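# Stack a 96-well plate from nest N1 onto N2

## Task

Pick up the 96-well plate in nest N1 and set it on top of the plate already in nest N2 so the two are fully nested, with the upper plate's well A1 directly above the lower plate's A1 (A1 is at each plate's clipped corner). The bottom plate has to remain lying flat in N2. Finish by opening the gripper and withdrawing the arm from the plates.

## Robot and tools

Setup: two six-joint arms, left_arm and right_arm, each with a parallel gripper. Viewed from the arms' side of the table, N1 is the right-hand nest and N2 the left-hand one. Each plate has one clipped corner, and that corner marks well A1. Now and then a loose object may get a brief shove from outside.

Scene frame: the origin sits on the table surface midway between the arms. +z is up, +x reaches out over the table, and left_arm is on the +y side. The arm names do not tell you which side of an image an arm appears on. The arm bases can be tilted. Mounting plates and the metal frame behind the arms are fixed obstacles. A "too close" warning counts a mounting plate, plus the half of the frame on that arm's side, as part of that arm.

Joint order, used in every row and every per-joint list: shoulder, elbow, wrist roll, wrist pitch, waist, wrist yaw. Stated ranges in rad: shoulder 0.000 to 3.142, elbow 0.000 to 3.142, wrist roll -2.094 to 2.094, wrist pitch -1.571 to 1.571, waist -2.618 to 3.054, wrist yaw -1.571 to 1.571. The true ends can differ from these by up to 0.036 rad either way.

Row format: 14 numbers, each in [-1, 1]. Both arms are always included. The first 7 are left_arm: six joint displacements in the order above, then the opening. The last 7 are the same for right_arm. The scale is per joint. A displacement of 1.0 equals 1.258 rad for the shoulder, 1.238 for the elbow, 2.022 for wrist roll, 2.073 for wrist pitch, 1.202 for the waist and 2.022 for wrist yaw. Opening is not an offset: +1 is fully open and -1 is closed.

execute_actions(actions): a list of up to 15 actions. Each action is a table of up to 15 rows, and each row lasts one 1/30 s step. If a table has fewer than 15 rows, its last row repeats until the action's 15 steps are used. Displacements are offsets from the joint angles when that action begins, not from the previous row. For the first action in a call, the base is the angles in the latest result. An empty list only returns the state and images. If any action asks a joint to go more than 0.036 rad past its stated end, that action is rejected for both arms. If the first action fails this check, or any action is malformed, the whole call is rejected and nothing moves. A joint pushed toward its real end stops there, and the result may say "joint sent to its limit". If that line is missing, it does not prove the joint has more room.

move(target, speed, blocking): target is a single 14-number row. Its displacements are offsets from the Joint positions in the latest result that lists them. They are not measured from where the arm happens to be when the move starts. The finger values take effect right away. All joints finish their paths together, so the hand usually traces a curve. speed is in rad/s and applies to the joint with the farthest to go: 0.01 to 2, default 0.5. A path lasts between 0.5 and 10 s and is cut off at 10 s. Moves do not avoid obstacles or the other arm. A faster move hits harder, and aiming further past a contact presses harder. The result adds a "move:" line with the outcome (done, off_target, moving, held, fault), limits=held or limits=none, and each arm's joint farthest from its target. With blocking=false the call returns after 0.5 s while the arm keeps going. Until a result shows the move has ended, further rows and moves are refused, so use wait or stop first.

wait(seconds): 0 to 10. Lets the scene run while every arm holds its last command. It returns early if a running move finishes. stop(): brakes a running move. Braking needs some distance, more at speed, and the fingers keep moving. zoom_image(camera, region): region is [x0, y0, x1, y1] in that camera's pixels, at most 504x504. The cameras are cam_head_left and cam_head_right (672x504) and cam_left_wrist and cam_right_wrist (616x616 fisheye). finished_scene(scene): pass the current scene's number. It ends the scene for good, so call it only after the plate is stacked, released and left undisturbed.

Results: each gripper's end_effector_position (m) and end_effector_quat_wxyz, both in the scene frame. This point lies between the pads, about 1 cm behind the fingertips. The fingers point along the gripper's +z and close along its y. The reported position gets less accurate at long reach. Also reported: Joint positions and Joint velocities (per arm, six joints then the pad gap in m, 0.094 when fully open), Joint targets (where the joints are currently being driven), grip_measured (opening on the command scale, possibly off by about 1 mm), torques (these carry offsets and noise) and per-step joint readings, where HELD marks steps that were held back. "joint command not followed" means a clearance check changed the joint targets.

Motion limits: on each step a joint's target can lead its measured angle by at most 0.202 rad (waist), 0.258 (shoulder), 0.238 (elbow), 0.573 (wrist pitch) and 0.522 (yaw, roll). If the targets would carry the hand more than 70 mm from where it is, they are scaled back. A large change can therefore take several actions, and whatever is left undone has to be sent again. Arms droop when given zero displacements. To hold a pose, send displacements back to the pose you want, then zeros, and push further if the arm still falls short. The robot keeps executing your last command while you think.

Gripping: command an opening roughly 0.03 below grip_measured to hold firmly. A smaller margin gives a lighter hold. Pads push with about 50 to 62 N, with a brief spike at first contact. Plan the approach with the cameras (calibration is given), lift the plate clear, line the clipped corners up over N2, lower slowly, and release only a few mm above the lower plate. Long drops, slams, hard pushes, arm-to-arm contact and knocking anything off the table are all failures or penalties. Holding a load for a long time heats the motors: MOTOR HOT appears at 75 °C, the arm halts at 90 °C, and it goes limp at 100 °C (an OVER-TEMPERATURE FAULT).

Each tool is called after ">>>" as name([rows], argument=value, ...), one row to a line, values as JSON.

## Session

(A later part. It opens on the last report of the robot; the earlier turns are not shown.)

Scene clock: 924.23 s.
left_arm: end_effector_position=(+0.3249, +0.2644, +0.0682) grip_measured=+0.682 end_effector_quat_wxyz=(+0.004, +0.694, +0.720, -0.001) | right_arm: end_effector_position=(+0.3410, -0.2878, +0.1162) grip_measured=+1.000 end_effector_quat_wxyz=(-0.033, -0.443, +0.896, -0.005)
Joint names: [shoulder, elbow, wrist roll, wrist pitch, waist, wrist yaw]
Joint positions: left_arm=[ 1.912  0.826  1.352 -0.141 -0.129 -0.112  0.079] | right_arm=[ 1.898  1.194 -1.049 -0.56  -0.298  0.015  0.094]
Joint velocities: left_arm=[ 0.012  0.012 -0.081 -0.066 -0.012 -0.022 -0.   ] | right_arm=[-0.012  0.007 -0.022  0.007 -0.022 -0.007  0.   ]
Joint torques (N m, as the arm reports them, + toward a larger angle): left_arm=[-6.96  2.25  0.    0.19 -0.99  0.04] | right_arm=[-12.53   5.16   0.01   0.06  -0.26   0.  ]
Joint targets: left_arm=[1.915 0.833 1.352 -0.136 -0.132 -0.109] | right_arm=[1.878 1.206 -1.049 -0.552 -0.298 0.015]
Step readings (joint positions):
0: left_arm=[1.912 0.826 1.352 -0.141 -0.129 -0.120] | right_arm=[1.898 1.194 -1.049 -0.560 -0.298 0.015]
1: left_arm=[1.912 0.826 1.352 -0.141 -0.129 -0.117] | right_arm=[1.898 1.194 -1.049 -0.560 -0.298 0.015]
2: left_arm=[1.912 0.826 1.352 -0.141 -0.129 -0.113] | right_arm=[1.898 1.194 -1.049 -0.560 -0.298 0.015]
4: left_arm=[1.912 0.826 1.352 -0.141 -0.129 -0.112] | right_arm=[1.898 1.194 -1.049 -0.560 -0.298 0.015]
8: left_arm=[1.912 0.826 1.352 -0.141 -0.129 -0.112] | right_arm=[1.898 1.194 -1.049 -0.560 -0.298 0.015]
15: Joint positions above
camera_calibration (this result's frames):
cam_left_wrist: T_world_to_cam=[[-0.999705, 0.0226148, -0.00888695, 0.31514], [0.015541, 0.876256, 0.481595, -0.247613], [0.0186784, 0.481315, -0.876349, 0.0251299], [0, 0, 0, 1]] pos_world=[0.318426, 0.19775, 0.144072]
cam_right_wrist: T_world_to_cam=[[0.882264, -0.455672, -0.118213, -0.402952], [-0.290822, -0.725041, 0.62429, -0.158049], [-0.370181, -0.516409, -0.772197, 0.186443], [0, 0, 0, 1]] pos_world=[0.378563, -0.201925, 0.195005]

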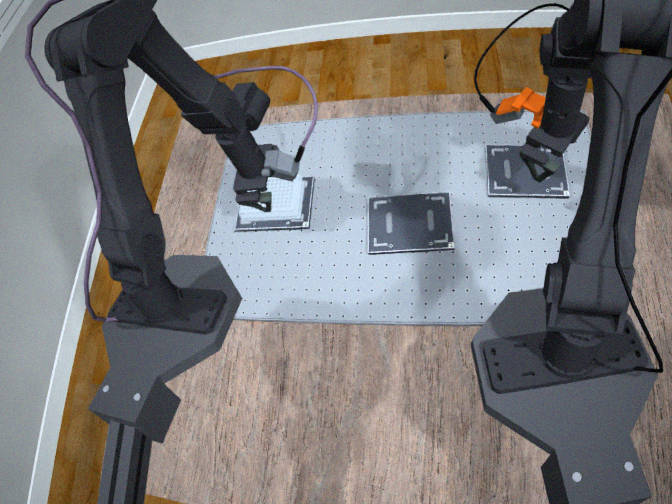

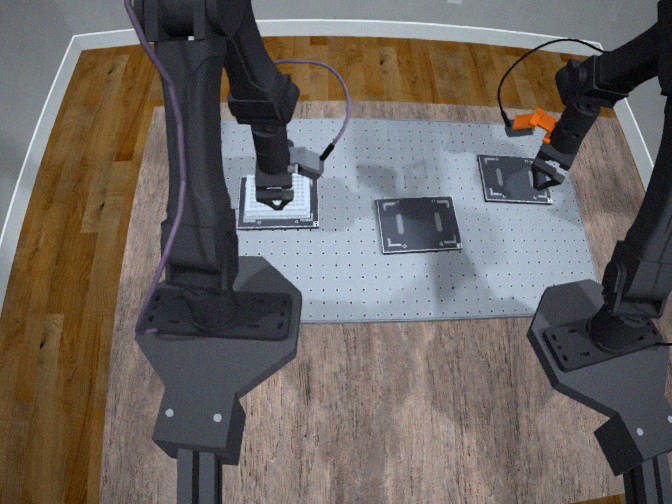

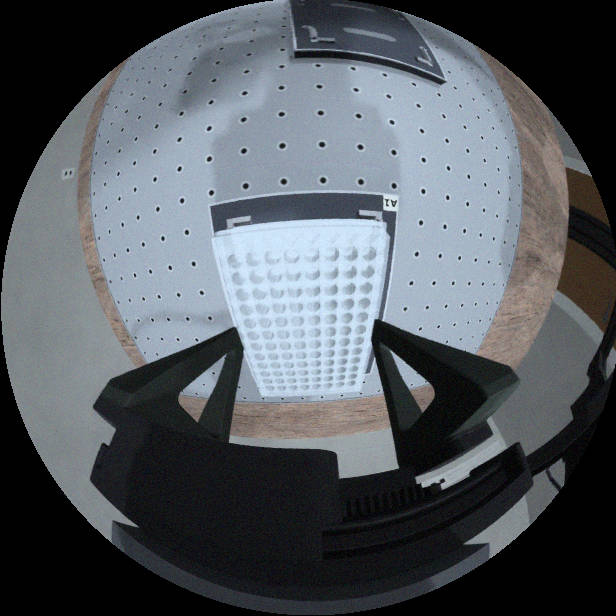

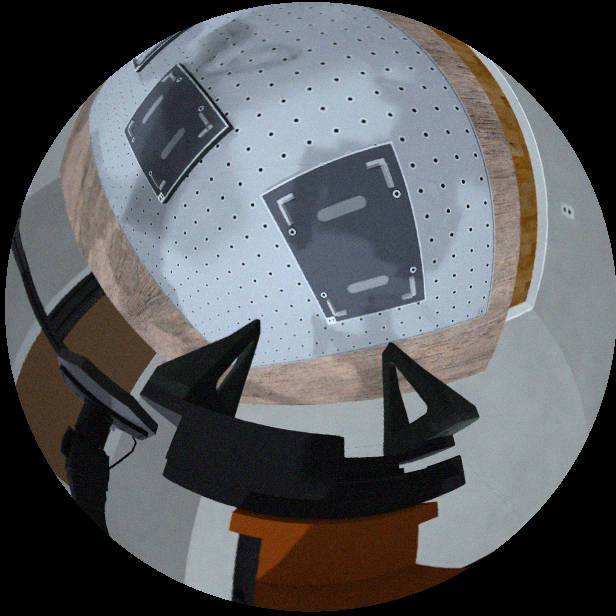

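>>> move(target=[0.020,0.006,0,0.0106,-0.002,0.0015,0.65,-0.016,0.010,0,0.004,0,0,1], speed=0.05)

Scene clock: 933.53 s.
left_arm: end_effector_position=(+0.3234, +0.2643, +0.0638) grip_measured=+0.682 end_effector_quat_wxyz=(+0.002, +0.695, +0.719, -0.002) | right_arm: end_effector_position=(+0.3410, -0.2878, +0.1162) grip_measured=+1.000 end_effector_quat_wxyz=(-0.033, -0.443, +0.896, -0.005)
Joint names: [shoulder, elbow, wrist roll, wrist pitch, waist, wrist yaw]
Joint positions: left_arm=[ 1.929  0.826  1.352 -0.128 -0.129 -0.113  0.079] | right_arm=[ 1.898  1.194 -1.049 -0.56  -0.298  0.015  0.094]
Joint velocities: left_arm=[ 0.002 -0.007 -0.066  0.037  0.002  0.139 -0.   ] | right_arm=[ 0.002  0.002 -0.007 -0.007 -0.007  0.007  0.   ]
Joint torques (N m, as the arm reports them, + toward a larger angle): left_arm=[-6.57  2.26  0.    0.21 -0.99  0.04] | right_arm=[-12.52   5.17   0.01   0.06  -0.25  -0.01]
Joint targets: left_arm=[1.937 0.833 1.352 -0.119 -0.132 -0.109] | right_arm=[1.878 1.206 -1.049 -0.552 -0.298 0.015]
move: done; limits=none; left_arm: farthest joint: the wrist pitch, 0.009 radians from its target (0.022 radians at the start); right_arm: farthest joint: the shoulder, 0.020 radians from its target (0.020 radians at the start)
camera_calibration (this result's frames):
cam_left_wrist: T_world_to_cam=[[-0.99972, 0.0230712, -0.0052092, 0.313239], [0.0176959, 0.875734, 0.48247, -0.245958], [0.0156931, 0.482243, -0.875897, 0.0221232], [0, 0, 0, 1]] pos_world=[0.317156, 0.197498, 0.139677]
cam_right_wrist: T_world_to_cam=[[0.882264, -0.455672, -0.118213, -0.402952], [-0.290822, -0.725041, 0.62429, -0.158049], [-0.370181, -0.516409, -0.772197, 0.186443], [0, 0, 0, 1]] pos_world=[0.378563, -0.201925, 0.195005]

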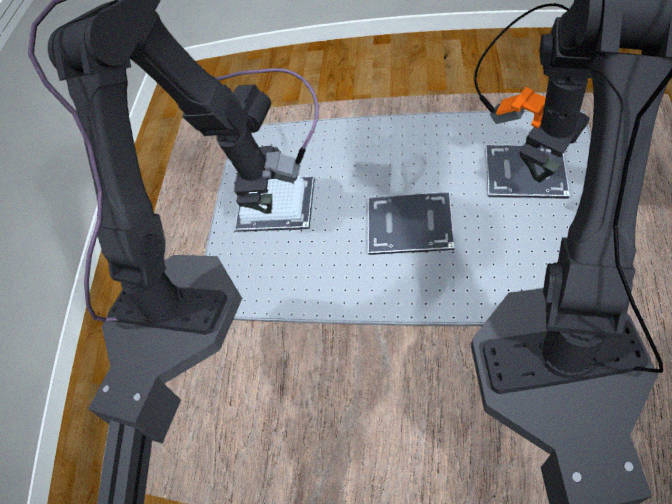

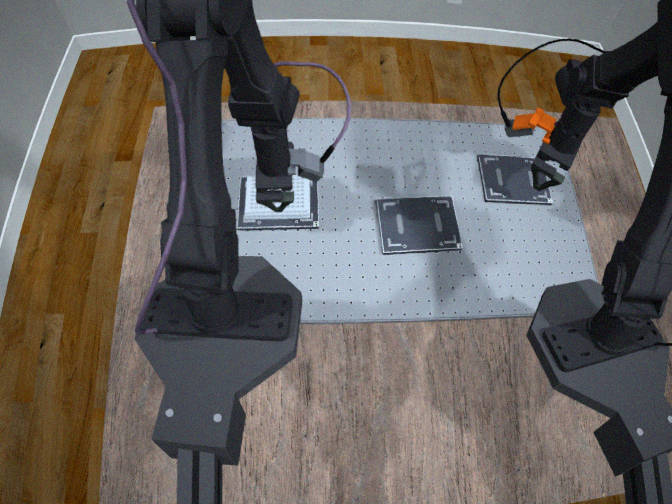

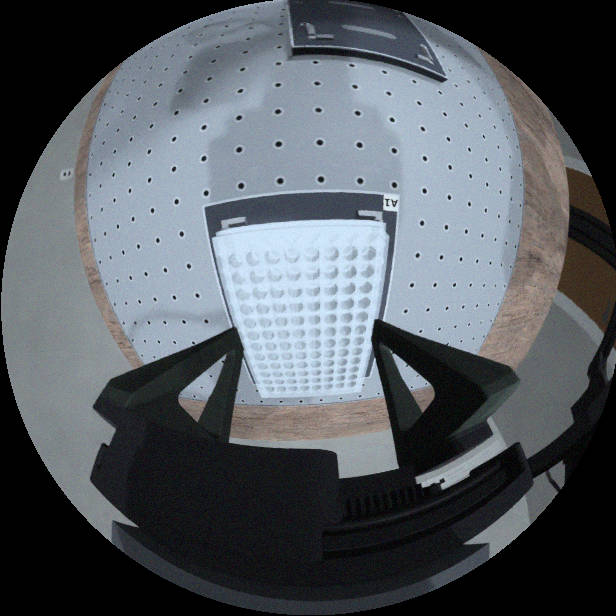

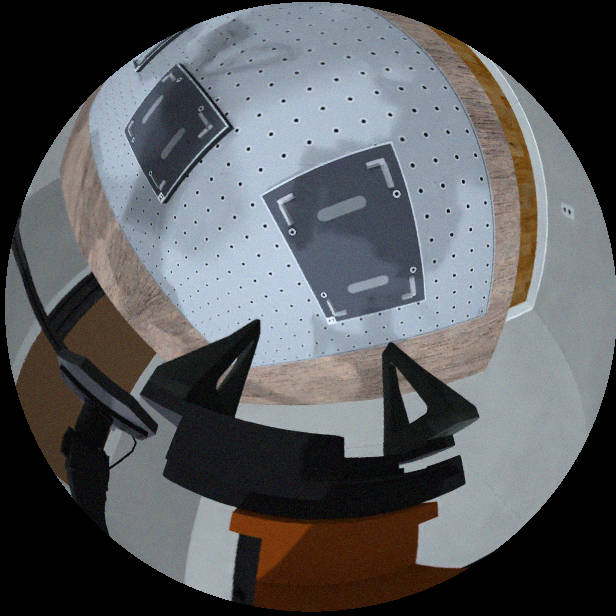

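>>> zoom_image(camera="cam_left_wrist", region=[200, 200, 270, 250])

>>> zoom_image(camera="cam_left_wrist", region=[340, 195, 410, 245])

Region (200, 200, 270, 250) of cam_left_wrist's 616x616 image, scaled by 7.200, with more detail than that image has; it fills the top 360 rows of this view, and the rest is white.

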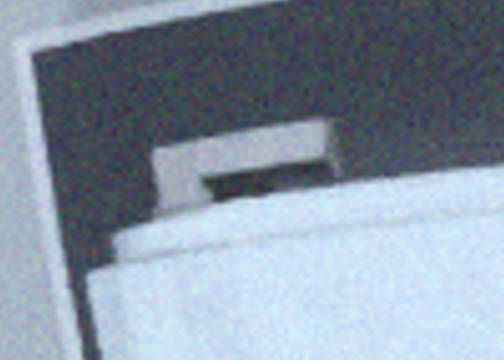

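Region (340, 195, 410, 245) of cam_left_wrist's 616x616 image, scaled by 7.200, with more detail than that image has; it fills the top 360 rows of this view, and the rest is white.

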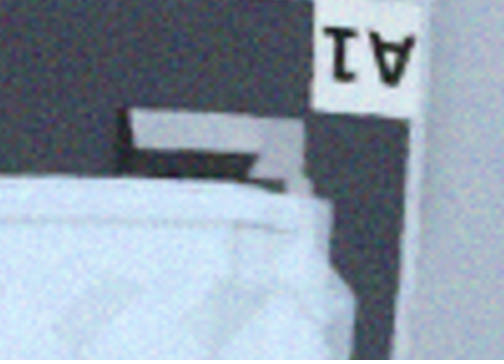

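>>> execute_actions(actions=[])

Scene clock: 946.37 s.
left_arm: end_effector_position=(+0.3234, +0.2643, +0.0638) grip_measured=+0.682 end_effector_quat_wxyz=(+0.002, +0.695, +0.719, -0.002) | right_arm: end_effector_position=(+0.3410, -0.2878, +0.1162) grip_measured=+1.000 end_effector_quat_wxyz=(-0.033, -0.443, +0.896, -0.005)
Joint names: [shoulder, elbow, wrist roll, wrist pitch, waist, wrist yaw]
Joint positions: left_arm=[ 1.929  0.826  1.352 -0.128 -0.129 -0.113  0.079] | right_arm=[ 1.898  1.194 -1.049 -0.56  -0.298  0.015  0.094]
Joint velocities: left_arm=[-0.017 -0.032 -0.007  0.007 -0.007  0.051  0.001] | right_arm=[-0.012 -0.002  0.007  0.095 -0.002  0.007  0.   ]
Joint torques (N m, as the arm reports them, + toward a larger angle): left_arm=[-6.58  2.17  0.    0.22 -0.99  0.04] | right_arm=[-12.52   5.17   0.     0.07  -0.24   0.  ]
Joint targets: left_arm=[1.937 0.833 1.352 -0.119 -0.132 -0.109] | right_arm=[1.878 1.206 -1.049 -0.552 -0.298 0.015]
camera_calibration (this result's frames):
cam_left_wrist: T_world_to_cam=[[-0.99972, 0.0230712, -0.0052092, 0.313239], [0.0176959, 0.875734, 0.48247, -0.245958], [0.0156931, 0.482243, -0.875897, 0.0221232], [0, 0, 0, 1]] pos_world=[0.317156, 0.197498, 0.139677]
cam_right_wrist: T_world_to_cam=[[0.882264, -0.455672, -0.118213, -0.402952], [-0.290822, -0.725041, 0.62429, -0.158049], [-0.370181, -0.516409, -0.772197, 0.186443], [0, 0, 0, 1]] pos_world=[0.378563, -0.201925, 0.195005]

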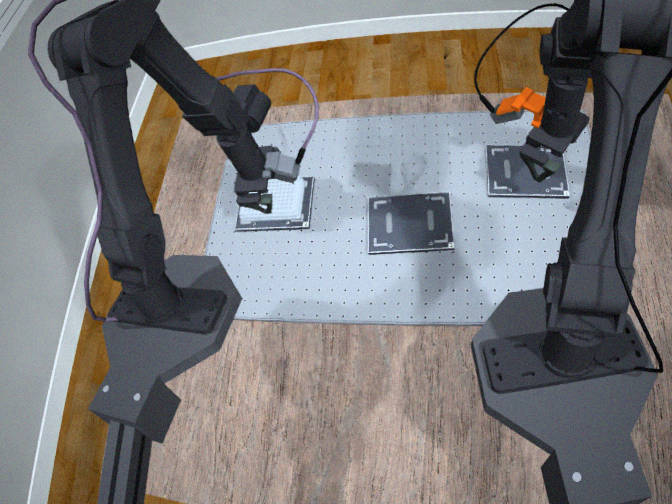

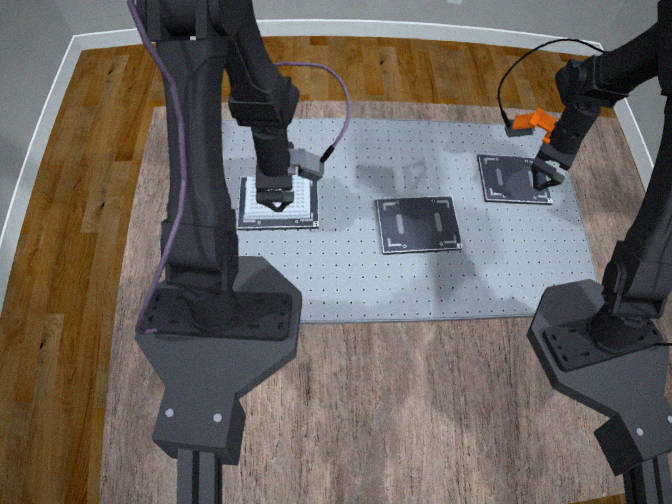

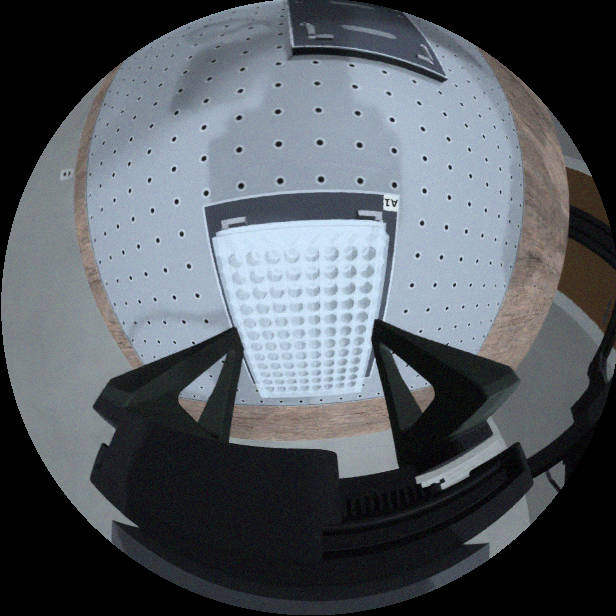

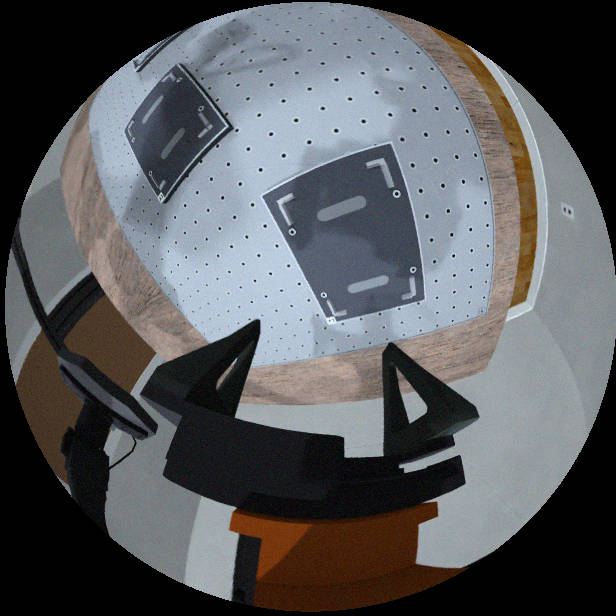

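>>> zoom_image(camera="cam_head_left", region=[200, 130, 600, 280])

>>> zoom_image(camera="cam_left_wrist", region=[180, 170, 430, 420])

Region (200, 130, 600, 280) of cam_head_left's 672x504 image, scaled by 1.260, with more detail than that image has; it fills the top 189 rows of this view, and the rest is white.

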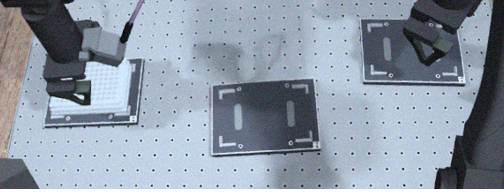

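Region (180, 170, 430, 420) of cam_left_wrist's 616x616 image, scaled by 2.016, with more detail than that image has.

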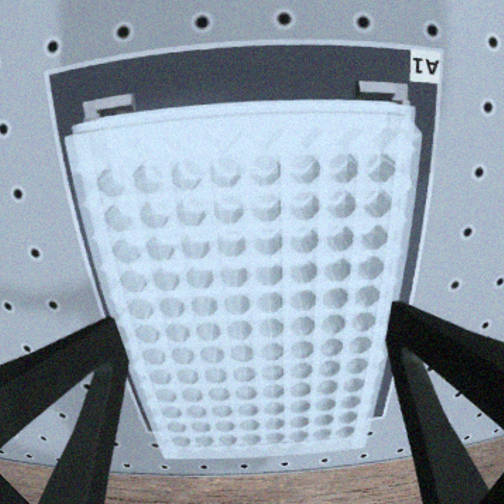

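>>> move(target=[0.02, 0.006, 0, 0.008, -0.002, 0.0015, 0.65, -0.016, 0.010, 0, 0.004, 0, 0, 1], speed=0.04)

Scene clock: 954.07 s.
left_arm: end_effector_position=(+0.3232, +0.2643, +0.0628) grip_measured=+0.682 end_effector_quat_wxyz=(+0.002, +0.695, +0.719, -0.002) | right_arm: end_effector_position=(+0.3410, -0.2878, +0.1162) grip_measured=+1.000 end_effector_quat_wxyz=(-0.033, -0.443, +0.896, -0.005)
Joint names: [shoulder, elbow, wrist roll, wrist pitch, waist, wrist yaw]
Joint positions: left_arm=[ 1.933  0.826  1.352 -0.124 -0.129 -0.113  0.079] | right_arm=[ 1.898  1.194 -1.049 -0.56  -0.298  0.015  0.094]
Joint velocities: left_arm=[-0.017  0.007  0.007  0.066  0.002  0.037  0.001] | right_arm=[ 0.012 -0.002 -0.066 -0.051  0.007 -0.022  0.   ]
Joint torques (N m, as the arm reports them, + toward a larger angle): left_arm=[-5.68  2.16  0.    0.27 -1.    0.05] | right_arm=[-12.48   5.18   0.02   0.07  -0.25   0.  ]
Joint targets: left_arm=[1.954 0.833 1.352 -0.111 -0.132 -0.109] | right_arm=[1.878 1.206 -1.049 -0.552 -0.298 0.015]
move: off_target (left_arm); limits=none; left_arm: farthest joint: the shoulder, 0.021 radians from its target (0.025 radians at the start); right_arm: farthest joint: the shoulder, 0.020 radians from its target (0.020 radians at the start)
camera_calibration (this result's frames):
cam_left_wrist: T_world_to_cam=[[-0.999721, 0.0231182, -0.0048964, 0.312975], [0.0178811, 0.875518, 0.482854, -0.245498], [0.0154496, 0.482632, -0.875687, 0.0212291], [0, 0, 0, 1]] pos_world=[0.316949, 0.197457, 0.138662]
cam_right_wrist: T_world_to_cam=[[0.882264, -0.455672, -0.118213, -0.402952], [-0.290822, -0.725041, 0.62429, -0.158049], [-0.370181, -0.516409, -0.772197, 0.186443], [0, 0, 0, 1]] pos_world=[0.378563, -0.201925, 0.195005]

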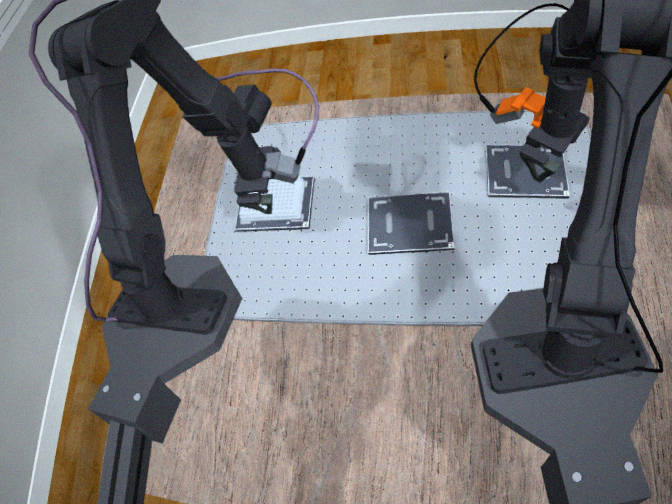

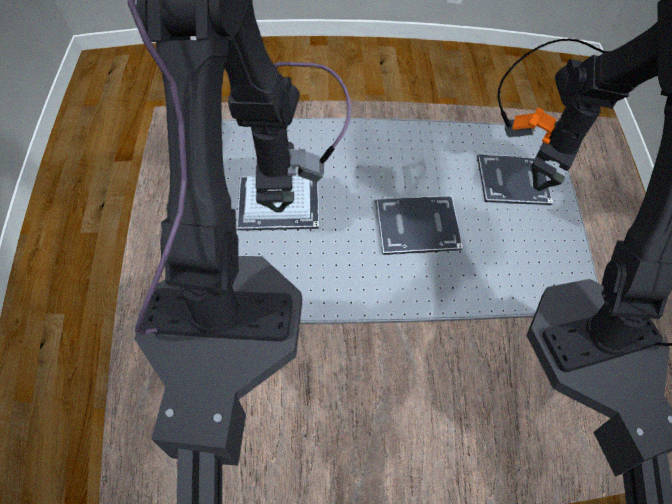

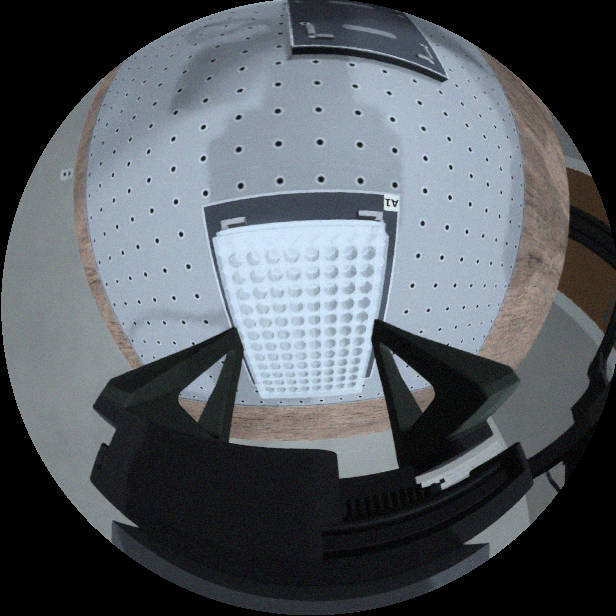

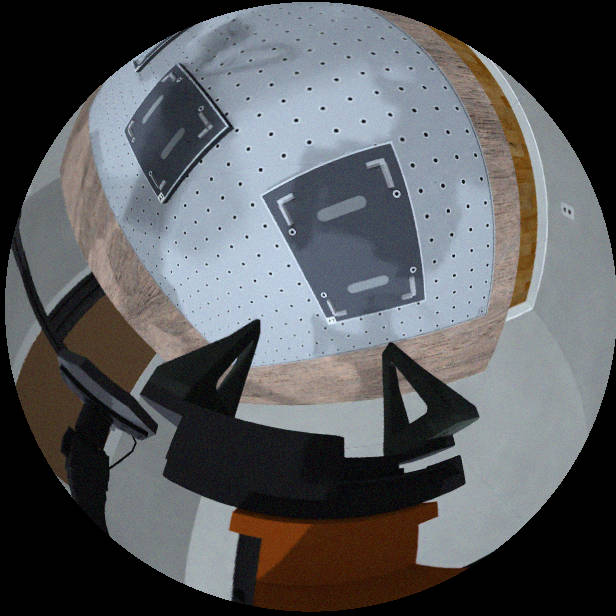

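>>> zoom_image(camera="cam_left_wrist", region=[190, 180, 310, 300])

>>> zoom_image(camera="cam_left_wrist", region=[300, 180, 420, 300])

>>> zoom_image(camera="cam_head_right", region=[225, 150, 335, 240])

Region (190, 180, 310, 300) of cam_left_wrist's 616x616 image, scaled by 4.200, with more detail than that image has.

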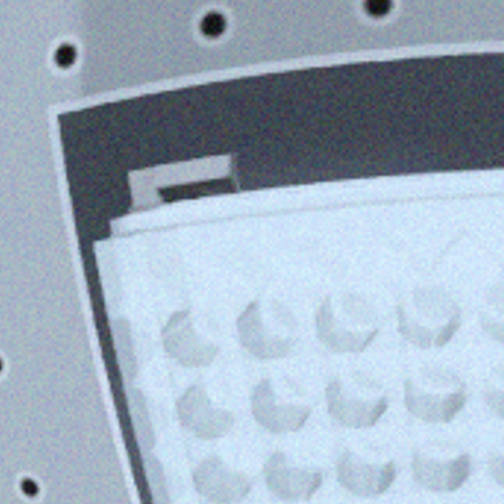

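Region (300, 180, 420, 300) of cam_left_wrist's 616x616 image, scaled by 4.200, with more detail than that image has.

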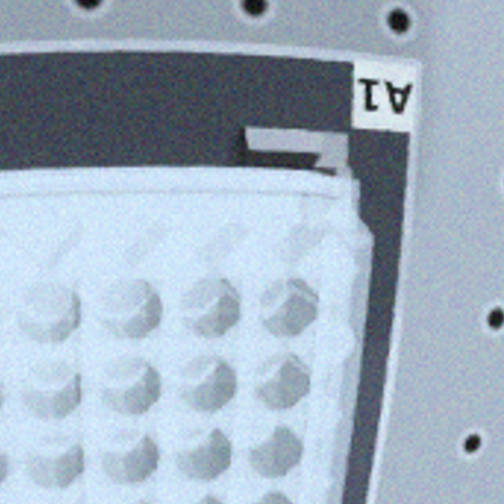

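Region (225, 150, 335, 240) of cam_head_right's 672x504 image, scaled by 4.582, with more detail than that image has; it fills the top 412 rows of this view, and the rest is white.

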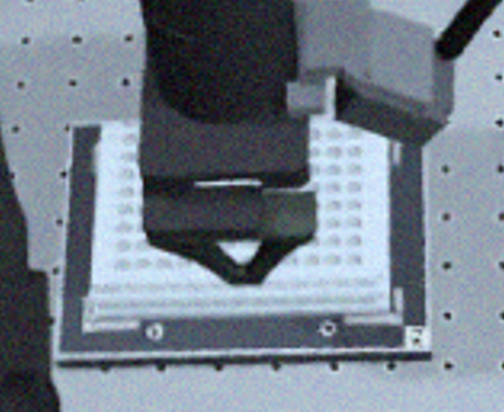

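>>> execute_actions([
  [[0.014,0.006,0,0.003,-0.0183,0.0015,0.65,-0.016,0.010,0,0.004,0,0,1],[0.014,0.006,0,0.003,-0.0183,0.0015,0.65,-0.016,0.010,0,0.004,0,0,1],[0.014,0.006,0,0.003,-0.002,0.0015,0.65,-0.016,0.010,0,0.004,0,0,1]],
])

Scene clock: 971.03 s.
left_arm: end_effector_position=(+0.3232, +0.2639, +0.0629) grip_measured=+0.682 end_effector_quat_wxyz=(+0.001, +0.696, +0.718, -0.000) | right_arm: end_effector_position=(+0.3410, -0.2878, +0.1162) grip_measured=+1.000 end_effector_quat_wxyz=(-0.033, -0.443, +0.896, -0.005)
Joint names: [shoulder, elbow, wrist roll, wrist pitch, waist, wrist yaw]
Joint positions: left_arm=[ 1.933  0.826  1.352 -0.124 -0.133 -0.118  0.079] | right_arm=[ 1.898  1.194 -1.049 -0.56  -0.298  0.015  0.094]
Joint velocities: left_arm=[ 0.012 -0.017  0.022 -0.022  0.007 -0.007 -0.001] | right_arm=[-0.022  0.002  0.007 -0.051  0.002 -0.095  0.   ]
Joint torques (N m, as the arm reports them, + toward a larger angle): left_arm=[-5.94  2.16  0.    0.2  -0.77  0.08] | right_arm=[-12.52   5.18   0.01   0.07  -0.27   0.  ]
Joint targets: left_arm=[1.951 0.833 1.352 -0.118 -0.132 -0.110] | right_arm=[1.878 1.206 -1.049 -0.552 -0.298 0.015]
Step readings (joint positions):
0: left_arm=[1.933 0.826 1.352 -0.124 -0.129 -0.113] | right_arm=[1.898 1.194 -1.049 -0.560 -0.298 0.015]
1: left_arm=[1.933 0.826 1.352 -0.124 -0.130 -0.114] | right_arm=[1.898 1.194 -1.049 -0.560 -0.298 0.015]
2: left_arm=[1.933 0.826 1.352 -0.124 -0.132 -0.117] | right_arm=[1.898 1.194 -1.049 -0.560 -0.298 0.015]
4: left_arm=[1.933 0.826 1.352 -0.124 -0.133 -0.118] | right_arm=[1.898 1.194 -1.049 -0.560 -0.298 0.015]
8: left_arm=[1.933 0.826 1.352 -0.124 -0.133 -0.118] | right_arm=[1.898 1.194 -1.049 -0.560 -0.298 0.015]
15: Joint positions above
camera_calibration (this result's frames):
cam_left_wrist: T_world_to_cam=[[-0.999635, 0.0263484, -0.00588699, 0.312171], [0.0201656, 0.873673, 0.486095, -0.245704], [0.0179511, 0.485799, -0.873886, 0.0197441], [0, 0, 0, 1]] pos_world=[0.316658, 0.196849, 0.138528]
cam_right_wrist: T_world_to_cam=[[0.882264, -0.455672, -0.118213, -0.402952], [-0.290822, -0.725041, 0.62429, -0.158049], [-0.370181, -0.516409, -0.772197, 0.186443], [0, 0, 0, 1]] pos_world=[0.378563, -0.201925, 0.195005]

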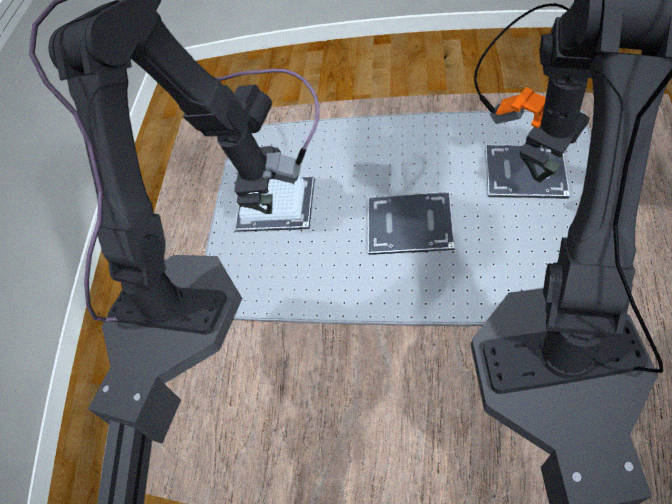

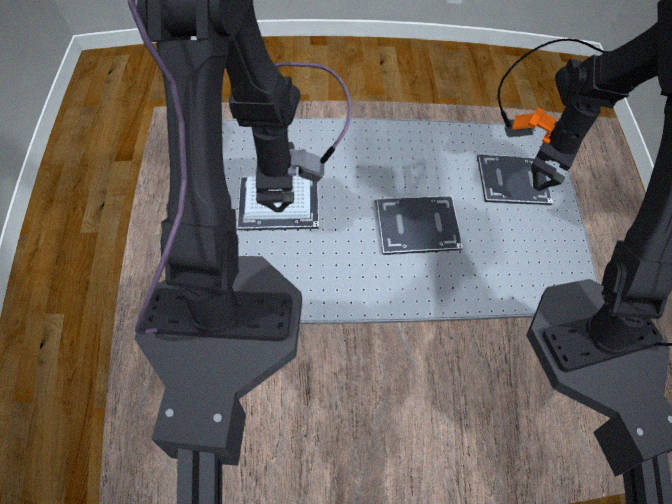

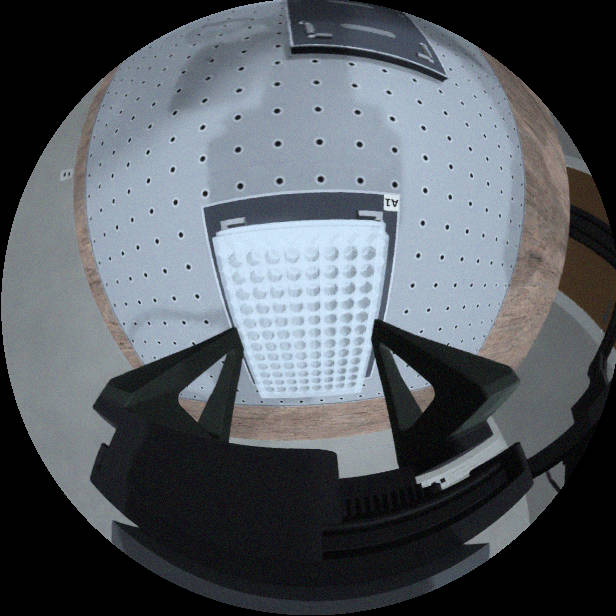

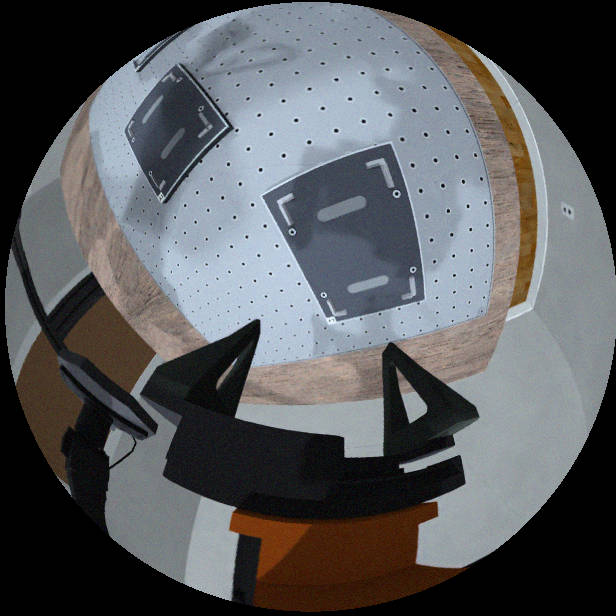

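>>> execute_actions([
  [[0.012,0.006,0,0.003,-0.002,0.018,0.65,-0.016,0.010,0,0.004,0,0,1],[0.012,0.006,0,0.003,-0.002,0.018,0.65,-0.016,0.010,0,0.004,0,0,1],[0.012,0.006,0,0.003,-0.002,0.004,0.65,-0.016,0.010,0,0.004,0,0,1]],
])

Scene clock: 994.87 s.
left_arm: end_effector_position=(+0.3231, +0.2637, +0.0629) grip_measured=+0.682 end_effector_quat_wxyz=(+0.001, +0.696, +0.718, -0.001) | right_arm: end_effector_position=(+0.3410, -0.2878, +0.1162) grip_measured=+1.000 end_effector_quat_wxyz=(-0.033, -0.443, +0.896, -0.005)
Joint names: [shoulder, elbow, wrist roll, wrist pitch, waist, wrist yaw]
Joint positions: left_arm=[ 1.933  0.826  1.352 -0.124 -0.133 -0.117  0.079] | right_arm=[ 1.898  1.194 -1.049 -0.56  -0.298  0.015  0.094]
Joint velocities: left_arm=[ 0.022  0.017 -0.022  0.022  0.002 -0.022 -0.   ] | right_arm=[ 0.007  0.002 -0.066 -0.051  0.017 -0.022  0.   ]
Joint torques (N m, as the arm reports them, + toward a larger angle): left_arm=[-6.1   2.17  0.    0.2  -1.    0.07] | right_arm=[-12.53   5.15   0.02   0.07  -0.26   0.  ]
Joint targets: left_arm=[1.948 0.833 1.352 -0.118 -0.135 -0.110] | right_arm=[1.878 1.206 -1.049 -0.552 -0.298 0.015]
Step readings (joint positions):
0: left_arm=[1.933 0.826 1.352 -0.124 -0.133 -0.118] | right_arm=[1.898 1.194 -1.049 -0.560 -0.298 0.015]
1: left_arm=[1.933 0.826 1.352 -0.124 -0.133 -0.117] | right_arm=[1.898 1.194 -1.049 -0.560 -0.298 0.015]
2: left_arm=[1.933 0.826 1.352 -0.124 -0.133 -0.116] | right_arm=[1.898 1.194 -1.049 -0.560 -0.298 0.015]
4: left_arm=[1.933 0.826 1.352 -0.124 -0.133 -0.117] | right_arm=[1.898 1.194 -1.049 -0.560 -0.298 0.015]
8: left_arm=[1.933 0.826 1.352 -0.124 -0.133 -0.117] | right_arm=[1.898 1.194 -1.049 -0.560 -0.298 0.015]
15: Joint positions above
camera_calibration (this result's frames):
cam_left_wrist: T_world_to_cam=[[-0.999637, 0.026343, -0.00570367, 0.312129], [0.02027, 0.874219, 0.485108, -0.245644], [0.0177655, 0.484816, -0.874436, 0.0201963], [0, 0, 0, 1]] pos_world=[0.316636, 0.196733, 0.138605]
cam_right_wrist: T_world_to_cam=[[0.882264, -0.455672, -0.118213, -0.402952], [-0.290822, -0.725041, 0.62429, -0.158049], [-0.370181, -0.516409, -0.772197, 0.186443], [0, 0, 0, 1]] pos_world=[0.378563, -0.201925, 0.195005]

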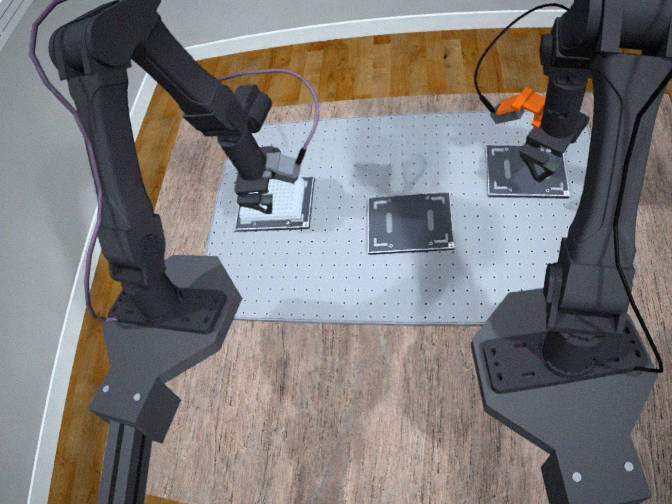

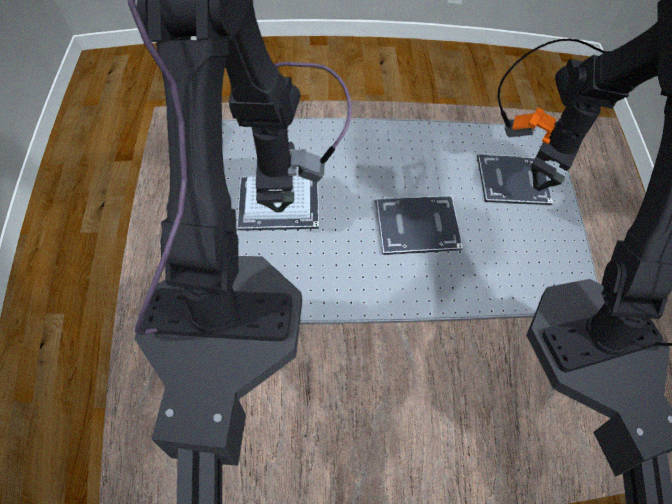

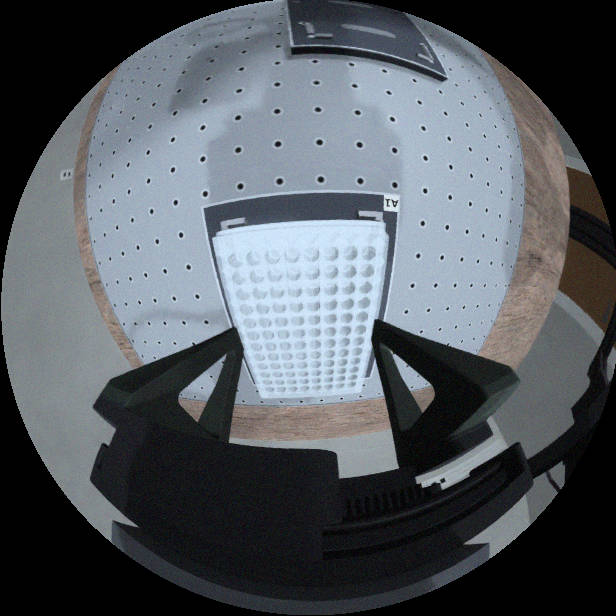

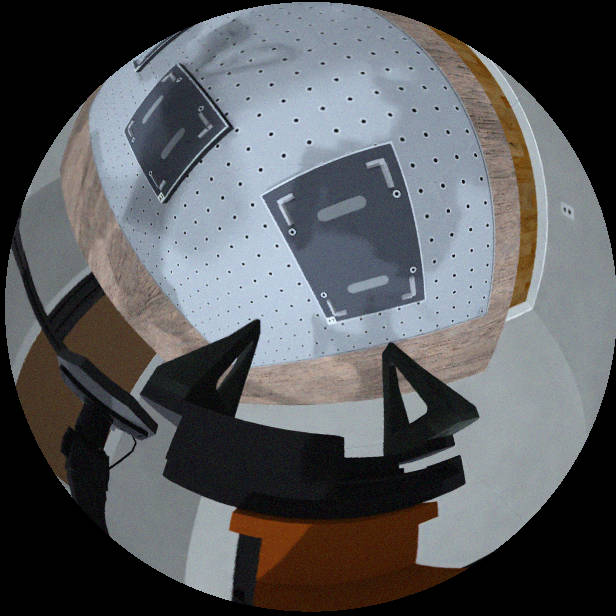

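>>> execute_actions([
  [[0.008,0.006,0,0.003,-0.002,0.003,0.65,-0.016,0.010,0,0.004,0,0,1]],
  [[0.008,0.006,0,0.003,0.0183,0.003,0.65,-0.016,0.010,0,0.004,0,0,1],[0.008,0.006,0,0.003,0.0183,0.003,0.65,-0.016,0.010,0,0.004,0,0,1],[0.008,0.006,0,0.003,0.0,0.003,0.65,-0.016,0.010,0,0.004,0,0,1]],
])

Scene clock: 1013.27 s.
left_arm: end_effector_position=(+0.3233, +0.2643, +0.0628) grip_measured=+0.682 end_effector_quat_wxyz=(+0.002, +0.694, +0.720, -0.002) | right_arm: end_effector_position=(+0.3410, -0.2878, +0.1162) grip_measured=+1.000 end_effector_quat_wxyz=(-0.033, -0.443, +0.896, -0.005)
Joint names: [shoulder, elbow, wrist roll, wrist pitch, waist, wrist yaw]
Joint positions: left_arm=[ 1.933  0.826  1.352 -0.124 -0.129 -0.113  0.079] | right_arm=[ 1.898  1.194 -1.049 -0.56  -0.298  0.015  0.094]
Joint velocities: left_arm=[ 0.002  0.007  0.022  0.007  0.002 -0.007 -0.001] | right_arm=[ 0.002 -0.002 -0.037  0.066 -0.017  0.007  0.   ]
Joint torques (N m, as the arm reports them, + toward a larger angle): left_arm=[-6.46  2.16  0.    0.2  -1.09  0.03] | right_arm=[-12.53   5.18   0.     0.07  -0.22   0.  ]
Joint targets: left_arm=[1.943 0.833 1.352 -0.118 -0.133 -0.110] | right_arm=[1.878 1.206 -1.049 -0.552 -0.298 0.015]
Step readings (joint positions; steps 1 to 15: 1st action; 16 to 30: 2nd action):
0: left_arm=[1.933 0.826 1.352 -0.124 -0.133 -0.117] | right_arm=[1.898 1.194 -1.049 -0.560 -0.298 0.015]
1: left_arm=[1.933 0.826 1.352 -0.124 -0.133 -0.117] | right_arm=[1.898 1.194 -1.049 -0.560 -0.298 0.015]
2: left_arm=[1.933 0.826 1.352 -0.124 -0.133 -0.117] | right_arm=[1.898 1.194 -1.049 -0.560 -0.298 0.015]
4: left_arm=[1.933 0.826 1.352 -0.124 -0.133 -0.117] | right_arm=[1.898 1.194 -1.049 -0.560 -0.298 0.015]
8: left_arm=[1.933 0.826 1.352 -0.124 -0.133 -0.117] | right_arm=[1.898 1.194 -1.049 -0.560 -0.298 0.015]
15: left_arm=[1.933 0.826 1.352 -0.124 -0.133 -0.117] | right_arm=[1.898 1.194 -1.049 -0.560 -0.298 0.015]
16: left_arm=[1.933 0.826 1.352 -0.124 -0.131 -0.116] | right_arm=[1.898 1.194 -1.049 -0.560 -0.298 0.015]
17: left_arm=[1.933 0.826 1.352 -0.124 -0.129 -0.114] | right_arm=[1.898 1.194 -1.049 -0.560 -0.298 0.015]
19: left_arm=[1.933 0.826 1.352 -0.124 -0.129 -0.113] | right_arm=[1.898 1.194 -1.049 -0.560 -0.298 0.015]
23: left_arm=[1.933 0.826 1.352 -0.124 -0.129 -0.113] | right_arm=[1.898 1.194 -1.049 -0.560 -0.298 0.015]
30: Joint positions above
camera_calibration (this result's frames):
cam_left_wrist: T_world_to_cam=[[-0.999729, 0.0227148, -0.00518764, 0.313199], [0.017392, 0.875676, 0.482586, -0.245405], [0.0155045, 0.482365, -0.875833, 0.0212533], [0, 0, 0, 1]] pos_world=[0.317053, 0.197529, 0.138668]
cam_right_wrist: T_world_to_cam=[[0.882264, -0.455672, -0.118213, -0.402952], [-0.290822, -0.725041, 0.62429, -0.158049], [-0.370181, -0.516409, -0.772197, 0.186443], [0, 0, 0, 1]] pos_world=[0.378563, -0.201925, 0.195005]

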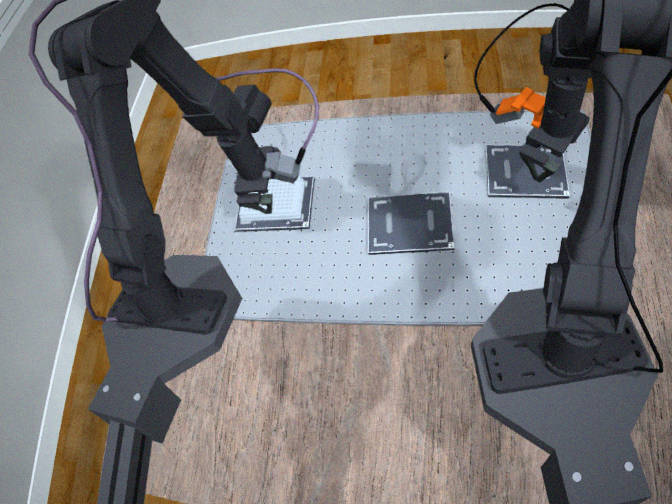

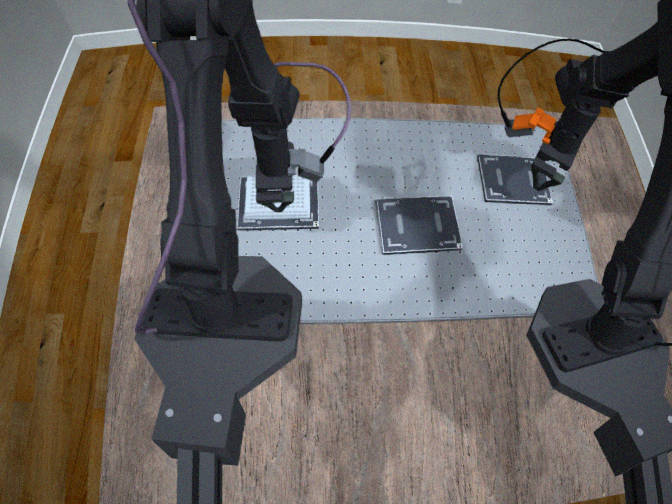

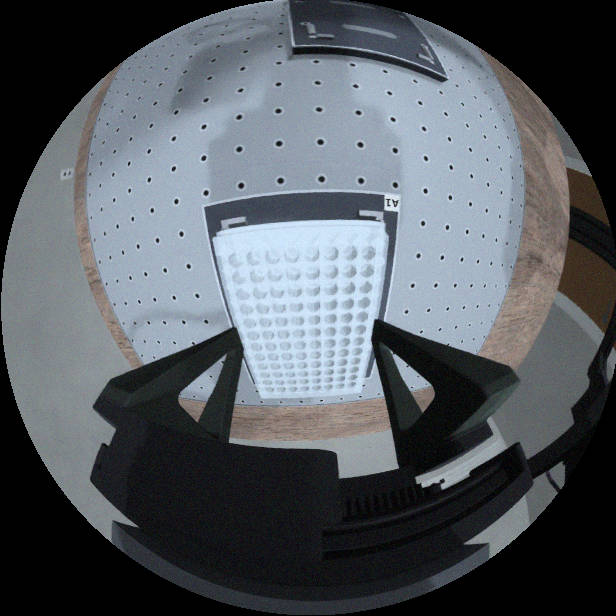

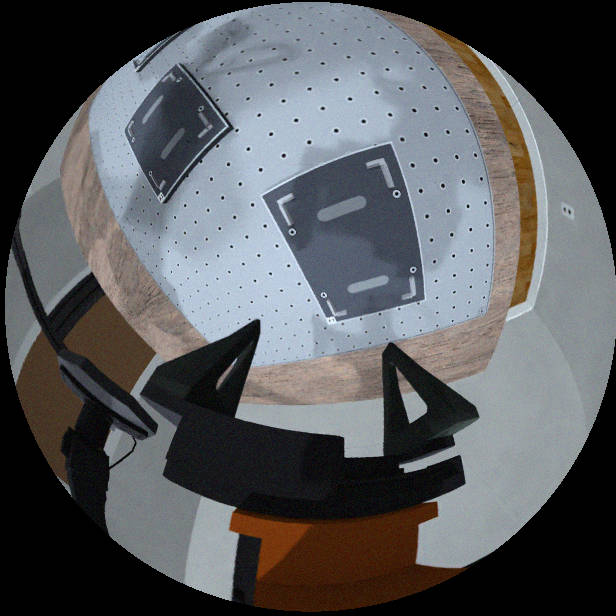

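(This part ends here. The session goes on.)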